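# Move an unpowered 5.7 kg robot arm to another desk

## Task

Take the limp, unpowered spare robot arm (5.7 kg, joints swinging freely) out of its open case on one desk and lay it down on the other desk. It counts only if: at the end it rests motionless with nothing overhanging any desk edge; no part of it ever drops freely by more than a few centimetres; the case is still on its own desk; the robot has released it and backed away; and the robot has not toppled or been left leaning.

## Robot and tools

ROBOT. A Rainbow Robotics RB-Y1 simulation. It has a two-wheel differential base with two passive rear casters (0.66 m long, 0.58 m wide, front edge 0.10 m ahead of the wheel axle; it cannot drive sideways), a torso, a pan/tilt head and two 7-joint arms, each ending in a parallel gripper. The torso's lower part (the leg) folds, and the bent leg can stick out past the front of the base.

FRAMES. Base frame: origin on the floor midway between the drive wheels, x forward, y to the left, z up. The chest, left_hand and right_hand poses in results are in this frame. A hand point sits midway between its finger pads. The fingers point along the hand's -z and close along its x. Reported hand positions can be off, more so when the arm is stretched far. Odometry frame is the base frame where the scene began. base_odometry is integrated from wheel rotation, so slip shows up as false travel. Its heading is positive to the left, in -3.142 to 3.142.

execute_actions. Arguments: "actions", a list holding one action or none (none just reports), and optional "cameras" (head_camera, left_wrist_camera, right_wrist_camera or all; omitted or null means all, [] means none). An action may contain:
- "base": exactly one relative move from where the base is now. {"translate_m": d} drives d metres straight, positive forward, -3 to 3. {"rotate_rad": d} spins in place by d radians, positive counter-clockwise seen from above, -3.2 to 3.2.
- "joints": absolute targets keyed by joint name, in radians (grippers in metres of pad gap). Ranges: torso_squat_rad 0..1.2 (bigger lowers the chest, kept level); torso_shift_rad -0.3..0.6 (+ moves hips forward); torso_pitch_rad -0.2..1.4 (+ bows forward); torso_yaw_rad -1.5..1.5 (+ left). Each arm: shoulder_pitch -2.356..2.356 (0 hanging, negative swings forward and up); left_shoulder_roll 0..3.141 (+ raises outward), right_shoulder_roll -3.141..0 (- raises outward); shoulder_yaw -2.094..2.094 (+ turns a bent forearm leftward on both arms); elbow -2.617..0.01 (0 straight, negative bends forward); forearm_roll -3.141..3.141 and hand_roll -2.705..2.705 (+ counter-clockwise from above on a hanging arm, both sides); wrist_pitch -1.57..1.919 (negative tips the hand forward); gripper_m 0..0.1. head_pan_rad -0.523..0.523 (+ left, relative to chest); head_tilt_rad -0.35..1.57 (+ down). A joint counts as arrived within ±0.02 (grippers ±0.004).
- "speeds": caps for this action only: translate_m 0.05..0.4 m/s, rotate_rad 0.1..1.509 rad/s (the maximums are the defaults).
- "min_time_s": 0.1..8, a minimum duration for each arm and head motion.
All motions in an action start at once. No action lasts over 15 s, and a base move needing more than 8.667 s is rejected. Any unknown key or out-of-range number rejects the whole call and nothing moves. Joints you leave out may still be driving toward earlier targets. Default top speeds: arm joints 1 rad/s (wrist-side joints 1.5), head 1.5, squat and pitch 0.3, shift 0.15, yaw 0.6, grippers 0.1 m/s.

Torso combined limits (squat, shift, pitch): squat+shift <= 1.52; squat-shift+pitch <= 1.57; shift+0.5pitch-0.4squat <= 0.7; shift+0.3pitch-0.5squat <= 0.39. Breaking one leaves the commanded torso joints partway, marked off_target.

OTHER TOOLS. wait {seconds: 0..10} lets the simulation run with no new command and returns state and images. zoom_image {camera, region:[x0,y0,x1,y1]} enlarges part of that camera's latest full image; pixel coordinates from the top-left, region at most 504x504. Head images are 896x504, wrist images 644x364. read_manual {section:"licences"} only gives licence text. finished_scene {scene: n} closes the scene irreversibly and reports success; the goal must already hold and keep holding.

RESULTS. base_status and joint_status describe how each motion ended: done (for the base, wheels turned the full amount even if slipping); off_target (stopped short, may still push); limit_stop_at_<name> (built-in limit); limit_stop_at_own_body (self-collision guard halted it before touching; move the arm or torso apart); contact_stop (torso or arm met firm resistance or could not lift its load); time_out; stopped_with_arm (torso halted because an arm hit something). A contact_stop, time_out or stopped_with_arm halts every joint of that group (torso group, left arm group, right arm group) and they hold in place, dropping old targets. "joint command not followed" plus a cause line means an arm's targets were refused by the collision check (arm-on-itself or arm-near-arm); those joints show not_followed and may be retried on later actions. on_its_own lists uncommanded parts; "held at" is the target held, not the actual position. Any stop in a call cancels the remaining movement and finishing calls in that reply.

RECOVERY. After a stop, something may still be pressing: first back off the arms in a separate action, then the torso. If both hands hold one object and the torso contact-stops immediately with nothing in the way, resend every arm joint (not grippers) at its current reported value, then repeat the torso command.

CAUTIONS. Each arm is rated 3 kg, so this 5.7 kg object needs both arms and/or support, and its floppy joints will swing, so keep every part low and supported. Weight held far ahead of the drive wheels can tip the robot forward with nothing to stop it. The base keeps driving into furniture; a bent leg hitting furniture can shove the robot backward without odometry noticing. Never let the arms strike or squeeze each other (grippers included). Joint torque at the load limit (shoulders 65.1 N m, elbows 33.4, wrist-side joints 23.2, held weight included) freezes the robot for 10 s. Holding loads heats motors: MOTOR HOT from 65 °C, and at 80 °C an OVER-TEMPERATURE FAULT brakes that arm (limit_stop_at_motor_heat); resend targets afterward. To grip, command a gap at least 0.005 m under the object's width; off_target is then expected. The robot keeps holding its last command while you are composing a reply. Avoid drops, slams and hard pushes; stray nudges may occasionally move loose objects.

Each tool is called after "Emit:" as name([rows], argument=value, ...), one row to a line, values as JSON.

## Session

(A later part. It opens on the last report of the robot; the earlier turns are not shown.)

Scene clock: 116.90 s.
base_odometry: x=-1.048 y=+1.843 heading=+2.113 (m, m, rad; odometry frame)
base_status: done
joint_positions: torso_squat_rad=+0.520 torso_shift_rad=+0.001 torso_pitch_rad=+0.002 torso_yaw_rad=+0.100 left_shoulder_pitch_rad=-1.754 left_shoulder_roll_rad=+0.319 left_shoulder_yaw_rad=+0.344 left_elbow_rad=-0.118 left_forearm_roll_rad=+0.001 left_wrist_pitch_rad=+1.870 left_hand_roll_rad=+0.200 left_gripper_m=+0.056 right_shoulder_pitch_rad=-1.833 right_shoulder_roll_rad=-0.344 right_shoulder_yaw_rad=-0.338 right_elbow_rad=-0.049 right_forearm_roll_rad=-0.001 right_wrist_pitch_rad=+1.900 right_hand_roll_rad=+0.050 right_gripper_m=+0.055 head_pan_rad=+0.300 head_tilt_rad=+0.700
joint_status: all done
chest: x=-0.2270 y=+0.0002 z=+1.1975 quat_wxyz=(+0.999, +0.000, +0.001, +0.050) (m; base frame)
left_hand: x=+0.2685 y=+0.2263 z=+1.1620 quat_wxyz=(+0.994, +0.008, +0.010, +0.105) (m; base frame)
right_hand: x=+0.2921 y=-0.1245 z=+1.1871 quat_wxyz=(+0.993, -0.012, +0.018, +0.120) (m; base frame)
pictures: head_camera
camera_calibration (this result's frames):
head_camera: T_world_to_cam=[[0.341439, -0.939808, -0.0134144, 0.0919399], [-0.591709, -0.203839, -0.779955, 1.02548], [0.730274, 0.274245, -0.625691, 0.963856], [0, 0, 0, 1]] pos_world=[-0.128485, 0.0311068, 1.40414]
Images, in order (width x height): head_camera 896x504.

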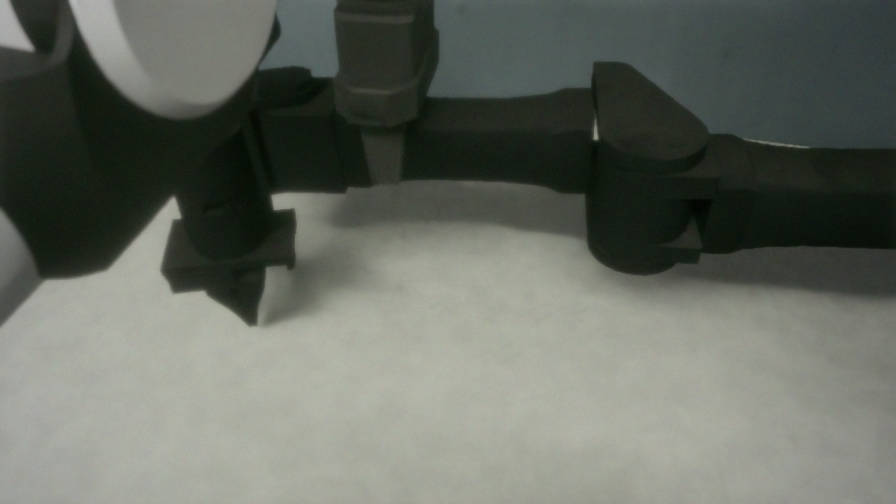

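Emit:
execute_actions([
  {"joints":{"torso_squat_rad":0.55}},
], cameras=["head_camera"])

Emit:
execute_actions([
  {"joints":{"torso_squat_rad":0.575,"torso_yaw_rad":0.03}},
], cameras=["head_camera"])

Scene clock: 122.67 s.
base_odometry: x=-1.048 y=+1.843 heading=+2.113 (m, m, rad; odometry frame)
base_status: not commanded
joint_positions: torso_squat_rad=+0.550 torso_shift_rad=+0.001 torso_pitch_rad=+0.002 torso_yaw_rad=+0.100 left_shoulder_pitch_rad=-1.754 left_shoulder_roll_rad=+0.319 left_shoulder_yaw_rad=+0.344 left_elbow_rad=-0.118 left_forearm_roll_rad=+0.001 left_wrist_pitch_rad=+1.870 left_hand_roll_rad=+0.200 left_gripper_m=+0.056 right_shoulder_pitch_rad=-1.833 right_shoulder_roll_rad=-0.344 right_shoulder_yaw_rad=-0.338 right_elbow_rad=-0.049 right_forearm_roll_rad=-0.001 right_wrist_pitch_rad=+1.900 right_hand_roll_rad=+0.050 right_gripper_m=+0.055 head_pan_rad=+0.300 head_tilt_rad=+0.700
joint_status: all done
chest: x=-0.2270 y=+0.0002 z=+1.1868 quat_wxyz=(+0.999, +0.000, +0.001, +0.050) (m; base frame)
left_hand: x=+0.2685 y=+0.2263 z=+1.1513 quat_wxyz=(+0.994, +0.008, +0.010, +0.105) (m; base frame)
right_hand: x=+0.2921 y=-0.1245 z=+1.1764 quat_wxyz=(+0.993, -0.012, +0.018, +0.120) (m; base frame)
pictures: head_camera
camera_calibration (this result's frames):
head_camera: T_world_to_cam=[[0.34144, -0.939808, -0.0134138, 0.0917977], [-0.591699, -0.203836, -0.779964, 1.01714], [0.730282, 0.274247, -0.625681, 0.95716], [0, 0, 0, 1]] pos_world=[-0.1285, 0.0311035, 1.39344]
Images, in order (width x height): head_camera 896x504.

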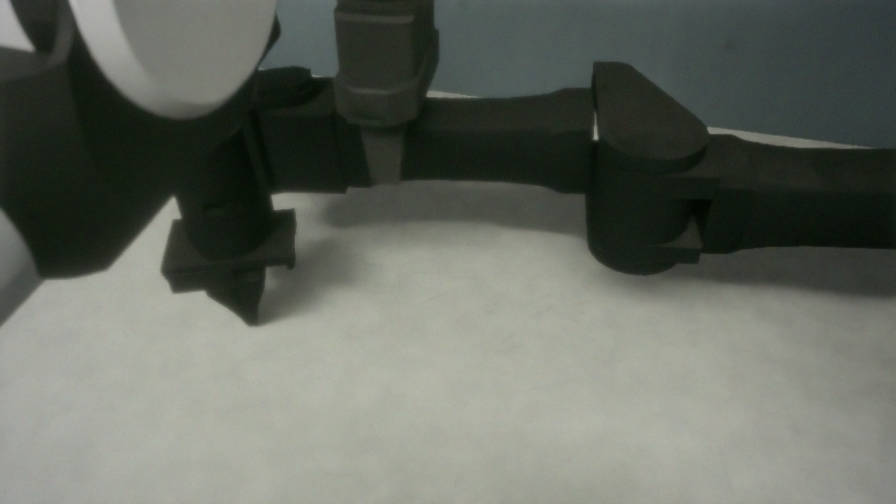

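Scene clock: 123.47 s.
base_odometry: x=-1.048 y=+1.843 heading=+2.113 (m, m, rad; odometry frame)
base_status: not commanded
joint_positions: torso_squat_rad=+0.575 torso_shift_rad=+0.001 torso_pitch_rad=+0.001 torso_yaw_rad=+0.030 left_shoulder_pitch_rad=-1.757 left_shoulder_roll_rad=+0.319 left_shoulder_yaw_rad=+0.344 left_elbow_rad=-0.119 left_forearm_roll_rad=+0.001 left_wrist_pitch_rad=+1.870 left_hand_roll_rad=+0.200 left_gripper_m=+0.055 right_shoulder_pitch_rad=-1.832 right_shoulder_roll_rad=-0.344 right_shoulder_yaw_rad=-0.338 right_elbow_rad=-0.048 right_forearm_roll_rad=-0.001 right_wrist_pitch_rad=+1.900 right_hand_roll_rad=+0.050 right_gripper_m=+0.055 head_pan_rad=+0.300 head_tilt_rad=+0.700
joint_status: all done
chest: x=-0.2273 y=-0.0001 z=+1.1774 quat_wxyz=(+1.000, +0.000, +0.001, +0.015) (m; base frame)
left_hand: x=+0.2833 y=+0.1903 z=+1.1440 quat_wxyz=(+0.997, +0.009, +0.007, +0.070) (m; base frame)
right_hand: x=+0.2817 y=-0.1612 z=+1.1669 quat_wxyz=(+0.996, -0.011, +0.019, +0.085) (m; base frame)
pictures: head_camera
camera_calibration (this result's frames):
head_camera: T_world_to_cam=[[0.274738, -0.961422, -0.0136976, 0.0766487], [-0.604096, -0.161509, -0.780374, 1.00728], [0.748056, 0.222673, -0.625164, 0.955043], [0, 0, 0, 1]] pos_world=[-0.126992, 0.0237144, 1.38416]
Images, in order (width x height): head_camera 896x504.

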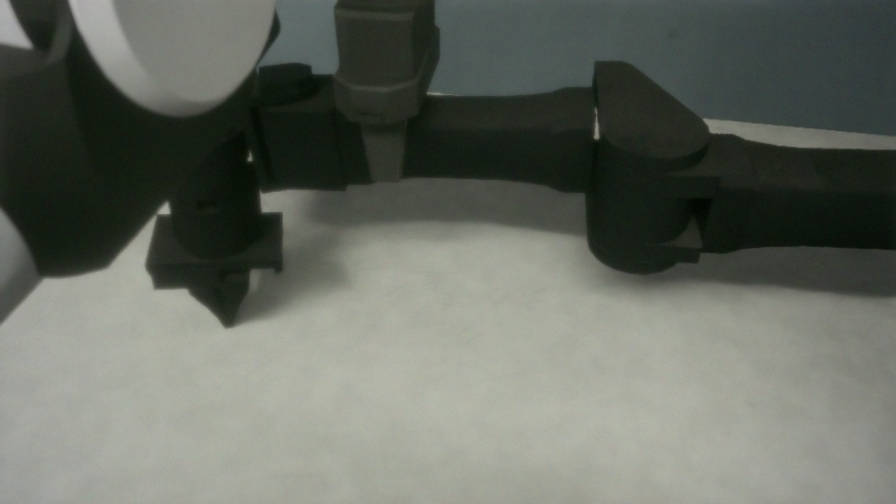

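Emit:
execute_actions([
  {"joints":{"torso_squat_rad":0.605,"torso_yaw_rad":-0.09}},
], cameras=["head_camera"])

Emit:
execute_actions([
  {"joints":{"torso_squat_rad":0.68,"torso_yaw_rad":-0.19}},
], cameras=["head_camera"])

Emit:
execute_actions([
  {"joints":{"torso_squat_rad":0.77,"torso_yaw_rad":-0.24,"head_pan_rad":-0.2}},
], cameras=["head_camera"])

Scene clock: 136.43 s.
base_odometry: x=-1.048 y=+1.843 heading=+2.113 (m, m, rad; odometry frame)
base_status: not commanded
joint_positions: torso_squat_rad=+0.605 torso_shift_rad=+0.001 torso_pitch_rad=+0.002 torso_yaw_rad=-0.090 left_shoulder_pitch_rad=-1.756 left_shoulder_roll_rad=+0.319 left_shoulder_yaw_rad=+0.344 left_elbow_rad=-0.118 left_forearm_roll_rad=+0.001 left_wrist_pitch_rad=+1.870 left_hand_roll_rad=+0.200 left_gripper_m=+0.055 right_shoulder_pitch_rad=-1.832 right_shoulder_roll_rad=-0.344 right_shoulder_yaw_rad=-0.338 right_elbow_rad=-0.048 right_forearm_roll_rad=-0.001 right_wrist_pitch_rad=+1.900 right_hand_roll_rad=+0.050 right_gripper_m=+0.055 head_pan_rad=+0.300 head_tilt_rad=+0.700
joint_status: all done
chest: x=-0.2271 y=+0.0000 z=+1.1657 quat_wxyz=(+0.999, +0.000, +0.001, -0.045) (m; base frame)
left_hand: x=+0.3024 y=+0.1280 z=+1.1313 quat_wxyz=(+1.000, +0.009, +0.008, +0.010) (m; base frame)
right_hand: x=+0.2590 y=-0.2209 z=+1.1551 quat_wxyz=(+0.999, -0.010, +0.020, +0.025) (m; base frame)
pictures: head_camera
camera_calibration (this result's frames):
head_camera: T_world_to_cam=[[0.157692, -0.987396, -0.0135222, 0.0497101], [-0.61941, -0.0882398, -0.780093, 0.994482], [0.769068, 0.131391, -0.625517, 0.952782], [0, 0, 0, 1]] pos_world=[-0.124601, 0.0116498, 1.37244]
Images, in order (width x height): head_camera 896x504.

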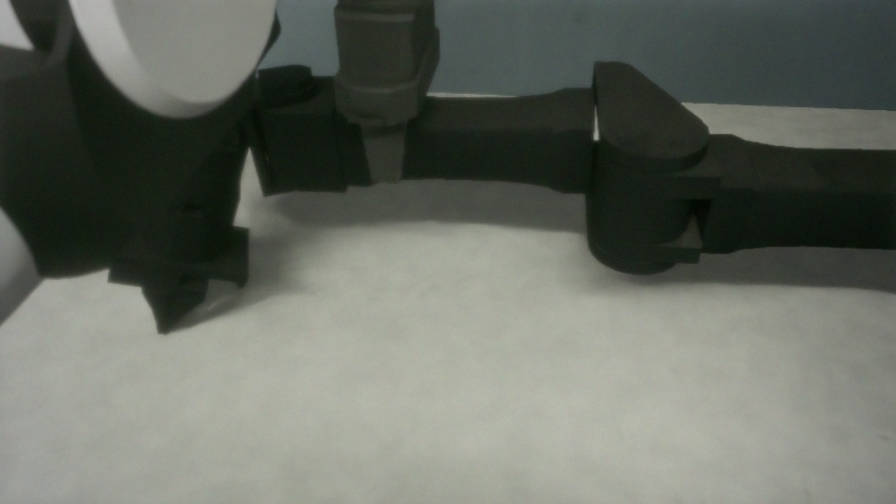

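Scene clock: 137.60 s.
base_odometry: x=-1.048 y=+1.843 heading=+2.113 (m, m, rad; odometry frame)
base_status: not commanded
joint_positions: torso_squat_rad=+0.680 torso_shift_rad=+0.001 torso_pitch_rad=+0.002 torso_yaw_rad=-0.190 left_shoulder_pitch_rad=-1.755 left_shoulder_roll_rad=+0.319 left_shoulder_yaw_rad=+0.344 left_elbow_rad=-0.118 left_forearm_roll_rad=+0.001 left_wrist_pitch_rad=+1.870 left_hand_roll_rad=+0.200 left_gripper_m=+0.055 right_shoulder_pitch_rad=-1.832 right_shoulder_roll_rad=-0.344 right_shoulder_yaw_rad=-0.338 right_elbow_rad=-0.048 right_forearm_roll_rad=-0.001 right_wrist_pitch_rad=+1.900 right_hand_roll_rad=+0.050 right_gripper_m=+0.055 head_pan_rad=+0.300 head_tilt_rad=+0.700
joint_status: all done
chest: x=-0.2271 y=+0.0000 z=+1.1343 quat_wxyz=(+0.995, +0.000, +0.001, -0.095) (m; base frame)
left_hand: x=+0.3124 y=+0.0745 z=+1.0997 quat_wxyz=(+0.999, +0.009, +0.008, -0.040) (m; base frame)
right_hand: x=+0.2345 y=-0.2683 z=+1.1237 quat_wxyz=(+0.999, -0.009, +0.020, -0.025) (m; base frame)
pictures: head_camera
camera_calibration (this result's frames):
head_camera: T_world_to_cam=[[0.0583589, -0.998206, -0.0134154, 0.0265858], [-0.625156, -0.0260653, -0.780064, 0.968598], [0.778315, 0.0539104, -0.625555, 0.935266], [0, 0, 0, 1]] pos_world=[-0.123958, 0.00136432, 1.34099]
Images, in order (width x height): head_camera 896x504.

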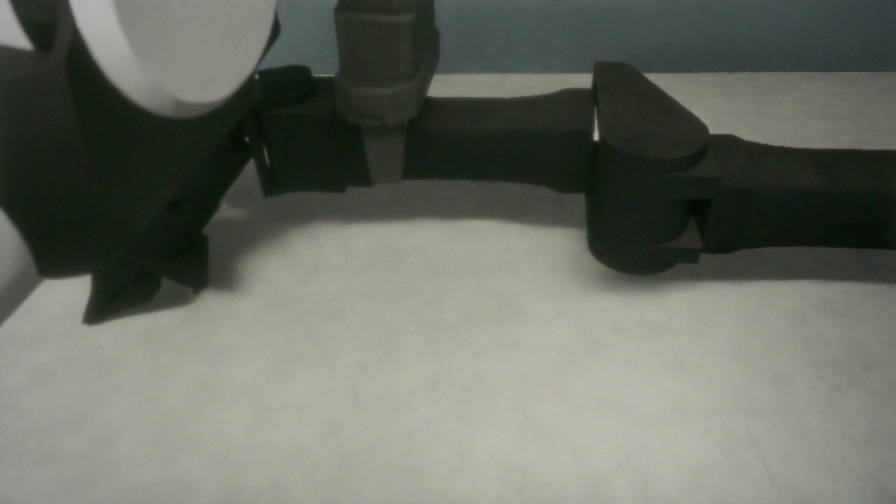

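Scene clock: 138.67 s.
base_odometry: x=-1.048 y=+1.843 heading=+2.113 (m, m, rad; odometry frame)
base_status: not commanded
joint_positions: torso_squat_rad=+0.770 torso_shift_rad=+0.001 torso_pitch_rad=+0.001 torso_yaw_rad=-0.240 left_shoulder_pitch_rad=-1.756 left_shoulder_roll_rad=+0.319 left_shoulder_yaw_rad=+0.344 left_elbow_rad=-0.119 left_forearm_roll_rad=+0.001 left_wrist_pitch_rad=+1.870 left_hand_roll_rad=+0.200 left_gripper_m=+0.055 right_shoulder_pitch_rad=-1.832 right_shoulder_roll_rad=-0.344 right_shoulder_yaw_rad=-0.338 right_elbow_rad=-0.048 right_forearm_roll_rad=-0.001 right_wrist_pitch_rad=+1.900 right_hand_roll_rad=+0.050 right_gripper_m=+0.055 head_pan_rad=-0.200 head_tilt_rad=+0.700
joint_status: all done
chest: x=-0.2272 y=-0.0001 z=+1.0925 quat_wxyz=(+0.993, +0.000, +0.001, -0.120) (m; base frame)
left_hand: x=+0.3154 y=+0.0475 z=+1.0580 quat_wxyz=(+0.998, +0.010, +0.007, -0.065) (m; base frame)
right_hand: x=+0.2204 y=-0.2910 z=+1.0819 quat_wxyz=(+0.999, -0.009, +0.020, -0.050) (m; base frame)
pictures: head_camera
camera_calibration (this result's frames):
head_camera: T_world_to_cam=[[-0.471874, -0.881576, -0.0126346, -0.0844542], [-0.546919, 0.303925, -0.78007, 0.95367], [0.69153, -0.361184, -0.625565, 0.889372], [0, 0, 0, 1]] pos_world=[-0.133299, -0.0430696, 1.29922]
Images, in order (width x height): head_camera 896x504.

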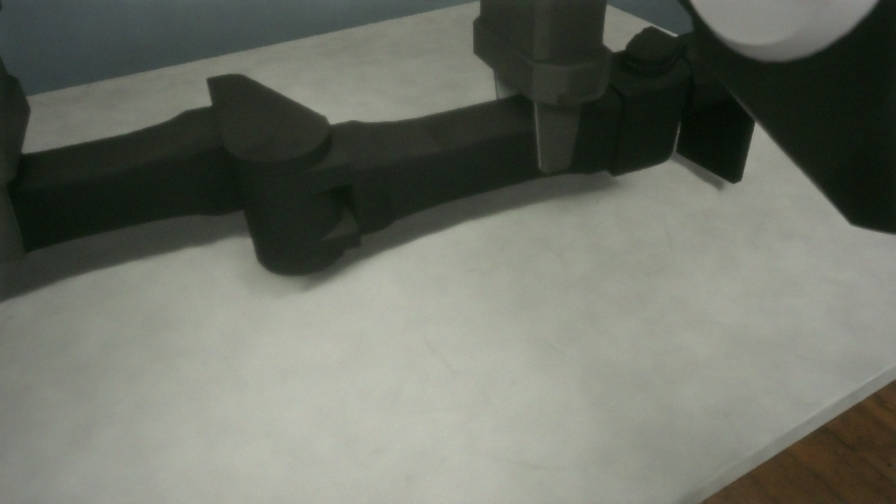

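Emit:
execute_actions([
  {"joints":{"torso_squat_rad":0.805,"left_elbow_rad":-0.035,"left_wrist_pitch_rad":1.785,"head_pan_rad":0},"min_time_s":1},
], cameras=["head_camera"])

Emit:
execute_actions([
  {"joints":{"torso_squat_rad":0.825}},
], cameras=["head_camera"])

Scene clock: 145.87 s.
base_odometry: x=-1.048 y=+1.843 heading=+2.113 (m, m, rad; odometry frame)
base_status: not commanded
joint_positions: torso_squat_rad=+0.805 torso_shift_rad=+0.001 torso_pitch_rad=+0.001 torso_yaw_rad=-0.240 left_shoulder_pitch_rad=-1.757 left_shoulder_roll_rad=+0.319 left_shoulder_yaw_rad=+0.344 left_elbow_rad=-0.034 left_forearm_roll_rad=+0.001 left_wrist_pitch_rad=+1.785 left_hand_roll_rad=+0.200 left_gripper_m=+0.055 right_shoulder_pitch_rad=-1.831 right_shoulder_roll_rad=-0.344 right_shoulder_yaw_rad=-0.338 right_elbow_rad=-0.048 right_forearm_roll_rad=-0.001 right_wrist_pitch_rad=+1.900 right_hand_roll_rad=+0.050 right_gripper_m=+0.055 head_pan_rad=+0.000 head_tilt_rad=+0.700
joint_status: all done
chest: x=-0.2273 y=-0.0001 z=+1.0752 quat_wxyz=(+0.993, +0.000, +0.001, -0.120) (m; base frame)
left_hand: x=+0.3180 y=+0.0464 z=+1.0198 quat_wxyz=(+0.998, +0.009, +0.007, -0.065) (m; base frame)
right_hand: x=+0.2203 y=-0.2911 z=+1.0643 quat_wxyz=(+0.998, -0.009, +0.021, -0.050) (m; base frame)
pictures: head_camera
camera_calibration (this result's frames):
head_camera: T_world_to_cam=[[-0.28744, -0.95771, -0.0130191, -0.0467356], [-0.596187, 0.18954, -0.780151, 0.929415], [0.749626, -0.216484, -0.625456, 0.891189], [0, 0, 0, 1]] pos_world=[-0.127387, -0.0279924, 1.28188]
Images, in order (width x height): head_camera 896x504.

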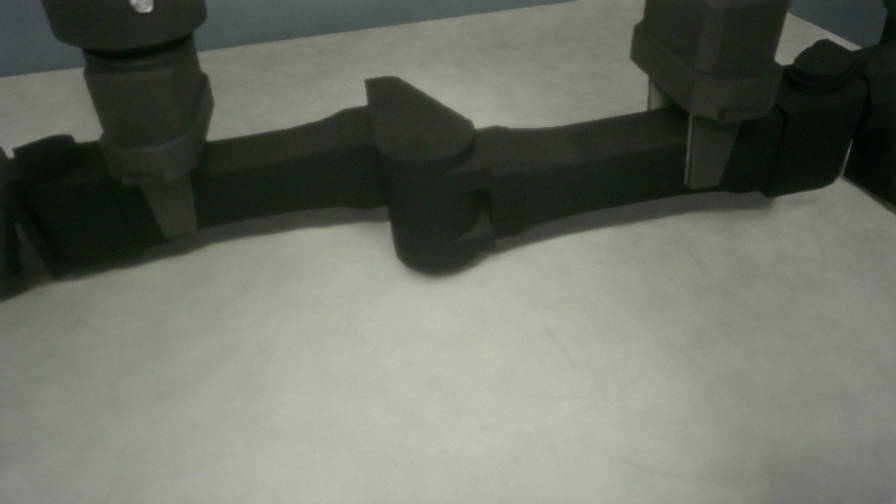

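Scene clock: 146.53 s.
base_odometry: x=-1.048 y=+1.843 heading=+2.113 (m, m, rad; odometry frame)
base_status: not commanded
joint_positions: torso_squat_rad=+0.825 torso_shift_rad=+0.000 torso_pitch_rad=+0.001 torso_yaw_rad=-0.240 left_shoulder_pitch_rad=-1.757 left_shoulder_roll_rad=+0.319 left_shoulder_yaw_rad=+0.344 left_elbow_rad=-0.034 left_forearm_roll_rad=+0.001 left_wrist_pitch_rad=+1.785 left_hand_roll_rad=+0.200 left_gripper_m=+0.055 right_shoulder_pitch_rad=-1.834 right_shoulder_roll_rad=-0.345 right_shoulder_yaw_rad=-0.338 right_elbow_rad=-0.050 right_forearm_roll_rad=-0.001 right_wrist_pitch_rad=+1.900 right_hand_roll_rad=+0.050 right_gripper_m=+0.055 head_pan_rad=+0.000 head_tilt_rad=+0.700
joint_status: all done
chest: x=-0.2277 y=+0.0001 z=+1.0649 quat_wxyz=(+0.993, +0.000, +0.000, -0.120) (m; base frame)
left_hand: x=+0.3177 y=+0.0466 z=+1.0097 quat_wxyz=(+0.998, +0.009, +0.006, -0.065) (m; base frame)
right_hand: x=+0.2205 y=-0.2909 z=+1.0565 quat_wxyz=(+0.999, -0.009, +0.018, -0.050) (m; base frame)
pictures: head_camera
camera_calibration (this result's frames):
head_camera: T_world_to_cam=[[-0.287449, -0.95771, -0.0128132, -0.0470116], [-0.595635, 0.189219, -0.78065, 0.921855], [0.750061, -0.216765, -0.624837, 0.884544], [0, 0, 0, 1]] pos_world=[-0.127886, -0.0277181, 1.27174]
Images, in order (width x height): head_camera 896x504.

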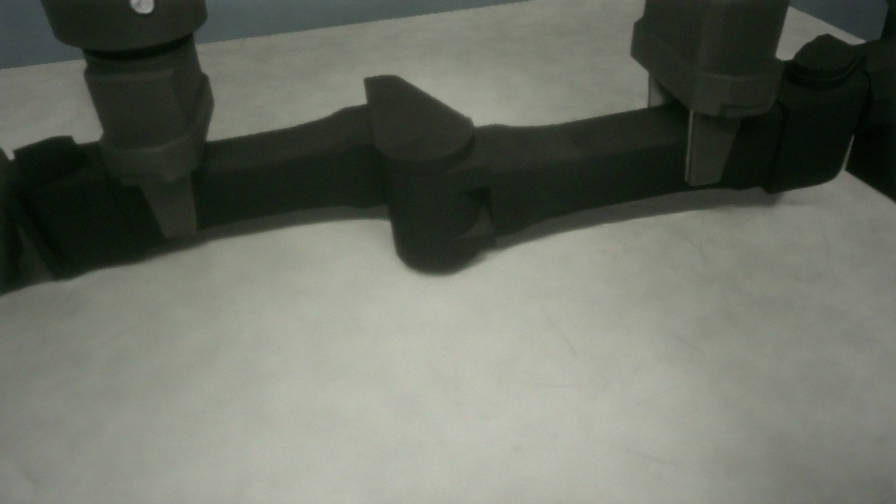

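Base is down; lower the left slightly, then release.

Emit:
execute_actions([
  {"joints":{"left_elbow_rad":-0.005,"left_wrist_pitch_rad":1.755},"min_time_s":0.7},
], cameras=[])

Emit:
execute_actions([
  {"joints":{"left_gripper_m":0.1,"right_gripper_m":0.1}},
], cameras=[])

Emit:
execute_actions([
  {"joints":{"torso_squat_rad":0.55}},
], cameras=[])

Emit:
execute_actions([
  {"base":{"translate_m":-0.7},"joints":{"head_tilt_rad":0.5,"head_pan_rad":0.25}},
], cameras=["head_camera"])

Scene clock: 152.63 s.
base_odometry: x=-1.048 y=+1.843 heading=+2.113 (m, m, rad; odometry frame)
base_status: not commanded
joint_positions: torso_squat_rad=+0.825 torso_shift_rad=+0.000 torso_pitch_rad=+0.001 torso_yaw_rad=-0.240 left_shoulder_pitch_rad=-1.760 left_shoulder_roll_rad=+0.320 left_shoulder_yaw_rad=+0.344 left_elbow_rad=-0.005 left_forearm_roll_rad=+0.001 left_wrist_pitch_rad=+1.756 left_hand_roll_rad=+0.200 left_gripper_m=+0.055 right_shoulder_pitch_rad=-1.833 right_shoulder_roll_rad=-0.344 right_shoulder_yaw_rad=-0.338 right_elbow_rad=-0.049 right_forearm_roll_rad=-0.001 right_wrist_pitch_rad=+1.899 right_hand_roll_rad=+0.050 right_gripper_m=+0.055 head_pan_rad=+0.000 head_tilt_rad=+0.700
joint_status: all done
chest: x=-0.2276 y=+0.0000 z=+1.0649 quat_wxyz=(+0.993, +0.000, +0.000, -0.120) (m; base frame)
left_hand: x=+0.3186 y=+0.0462 z=+1.0038 quat_wxyz=(+0.998, +0.009, +0.005, -0.065) (m; base frame)
right_hand: x=+0.2203 y=-0.2909 z=+1.0552 quat_wxyz=(+0.999, -0.009, +0.019, -0.050) (m; base frame)
pictures: none
No camera images: the call's "cameras" was empty. Leave "cameras" out to get every camera's image.

Scene clock: 154.10 s.
base_odometry: x=-1.048 y=+1.843 heading=+2.113 (m, m, rad; odometry frame)
base_status: not commanded
joint_positions: torso_squat_rad=+0.825 torso_shift_rad=+0.000 torso_pitch_rad=+0.000 torso_yaw_rad=-0.240 left_shoulder_pitch_rad=-1.759 left_shoulder_roll_rad=+0.322 left_shoulder_yaw_rad=+0.343 left_elbow_rad=-0.005 left_forearm_roll_rad=+0.000 left_wrist_pitch_rad=+1.755 left_hand_roll_rad=+0.200 left_gripper_m=+0.100 right_shoulder_pitch_rad=-1.834 right_shoulder_roll_rad=-0.347 right_shoulder_yaw_rad=-0.337 right_elbow_rad=-0.050 right_forearm_roll_rad=+0.000 right_wrist_pitch_rad=+1.900 right_hand_roll_rad=+0.050 right_gripper_m=+0.100 head_pan_rad=+0.000 head_tilt_rad=+0.700
joint_status: all done
chest: x=-0.2278 y=+0.0000 z=+1.0649 quat_wxyz=(+0.993, +0.000, +0.000, -0.120) (m; base frame)
left_hand: x=+0.3190 y=+0.0476 z=+1.0039 quat_wxyz=(+0.998, +0.009, +0.004, -0.064) (m; base frame)
right_hand: x=+0.2202 y=-0.2921 z=+1.0567 quat_wxyz=(+0.998, -0.010, +0.018, -0.051) (m; base frame)
pictures: none
No camera images: the call's "cameras" was empty. Leave "cameras" out to get every camera's image.

Scene clock: 155.80 s.
base_odometry: x=-1.048 y=+1.843 heading=+2.113 (m, m, rad; odometry frame)
base_status: not commanded
joint_positions: torso_squat_rad=+0.550 torso_shift_rad=+0.000 torso_pitch_rad=+0.000 torso_yaw_rad=-0.240 left_shoulder_pitch_rad=-1.758 left_shoulder_roll_rad=+0.322 left_shoulder_yaw_rad=+0.343 left_elbow_rad=-0.005 left_forearm_roll_rad=+0.000 left_wrist_pitch_rad=+1.755 left_hand_roll_rad=+0.200 left_gripper_m=+0.100 right_shoulder_pitch_rad=-1.834 right_shoulder_roll_rad=-0.347 right_shoulder_yaw_rad=-0.337 right_elbow_rad=-0.050 right_forearm_roll_rad=+0.000 right_wrist_pitch_rad=+1.900 right_hand_roll_rad=+0.050 right_gripper_m=+0.100 head_pan_rad=+0.000 head_tilt_rad=+0.700
joint_status: all done
chest: x=-0.2278 y=+0.0001 z=+1.1867 quat_wxyz=(+0.993, +0.000, +0.000, -0.120) (m; base frame)
left_hand: x=+0.3190 y=+0.0477 z=+1.1256 quat_wxyz=(+0.998, +0.009, +0.004, -0.064) (m; base frame)
right_hand: x=+0.2202 y=-0.2921 z=+1.1786 quat_wxyz=(+0.998, -0.010, +0.018, -0.051) (m; base frame)
pictures: none
No camera images: the call's "cameras" was empty. Leave "cameras" out to get every camera's image.

Scene clock: 158.93 s.
base_odometry: x=-0.687 y=+1.243 heading=+2.112 (m, m, rad; odometry frame)
base_status: done
joint_positions: torso_squat_rad=+0.550 torso_shift_rad=+0.000 torso_pitch_rad=+0.000 torso_yaw_rad=-0.240 left_shoulder_pitch_rad=-1.758 left_shoulder_roll_rad=+0.322 left_shoulder_yaw_rad=+0.343 left_elbow_rad=-0.005 left_forearm_roll_rad=+0.000 left_wrist_pitch_rad=+1.755 left_hand_roll_rad=+0.200 left_gripper_m=+0.100 right_shoulder_pitch_rad=-1.834 right_shoulder_roll_rad=-0.347 right_shoulder_yaw_rad=-0.337 right_elbow_rad=-0.050 right_forearm_roll_rad=+0.000 right_wrist_pitch_rad=+1.900 right_hand_roll_rad=+0.050 right_gripper_m=+0.100 head_pan_rad=+0.250 head_tilt_rad=+0.500
joint_status: all done
chest: x=-0.2279 y=+0.0001 z=+1.1867 quat_wxyz=(+0.993, +0.000, +0.000, -0.120) (m; base frame)
left_hand: x=+0.3189 y=+0.0478 z=+1.1257 quat_wxyz=(+0.998, +0.009, +0.004, -0.064) (m; base frame)
right_hand: x=+0.2201 y=-0.2921 z=+1.1788 quat_wxyz=(+0.998, -0.010, +0.017, -0.051) (m; base frame)
pictures: head_camera
camera_calibration (this result's frames):
head_camera: T_world_to_cam=[[-0.0379164, -0.999015, -0.023031, 0.0199374], [-0.455872, 0.0378024, -0.889242, 1.19534], [0.889237, -0.0232177, -0.456857, 0.757728], [0, 0, 0, 1]] pos_world=[-0.128121, -0.00767622, 1.40958]
Images, in order (width x height): head_camera 896x504.

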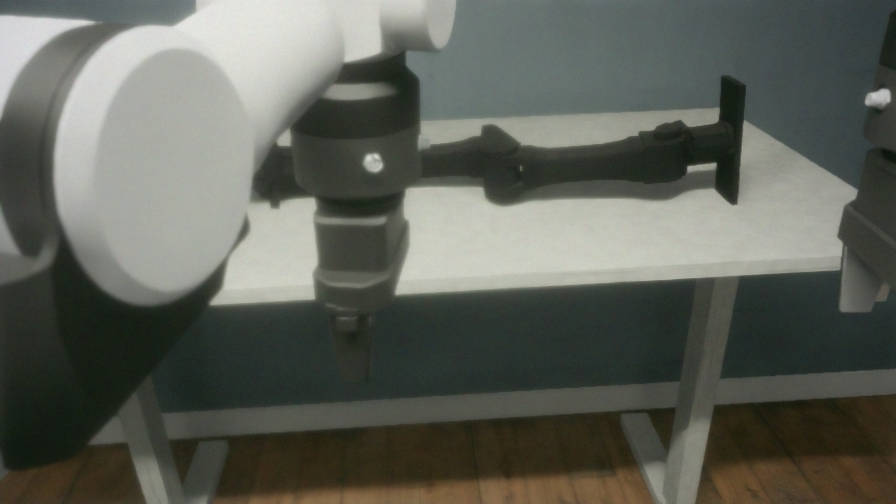

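Emit:
finished_scene(scene=2)

The scene is finished: the task was done.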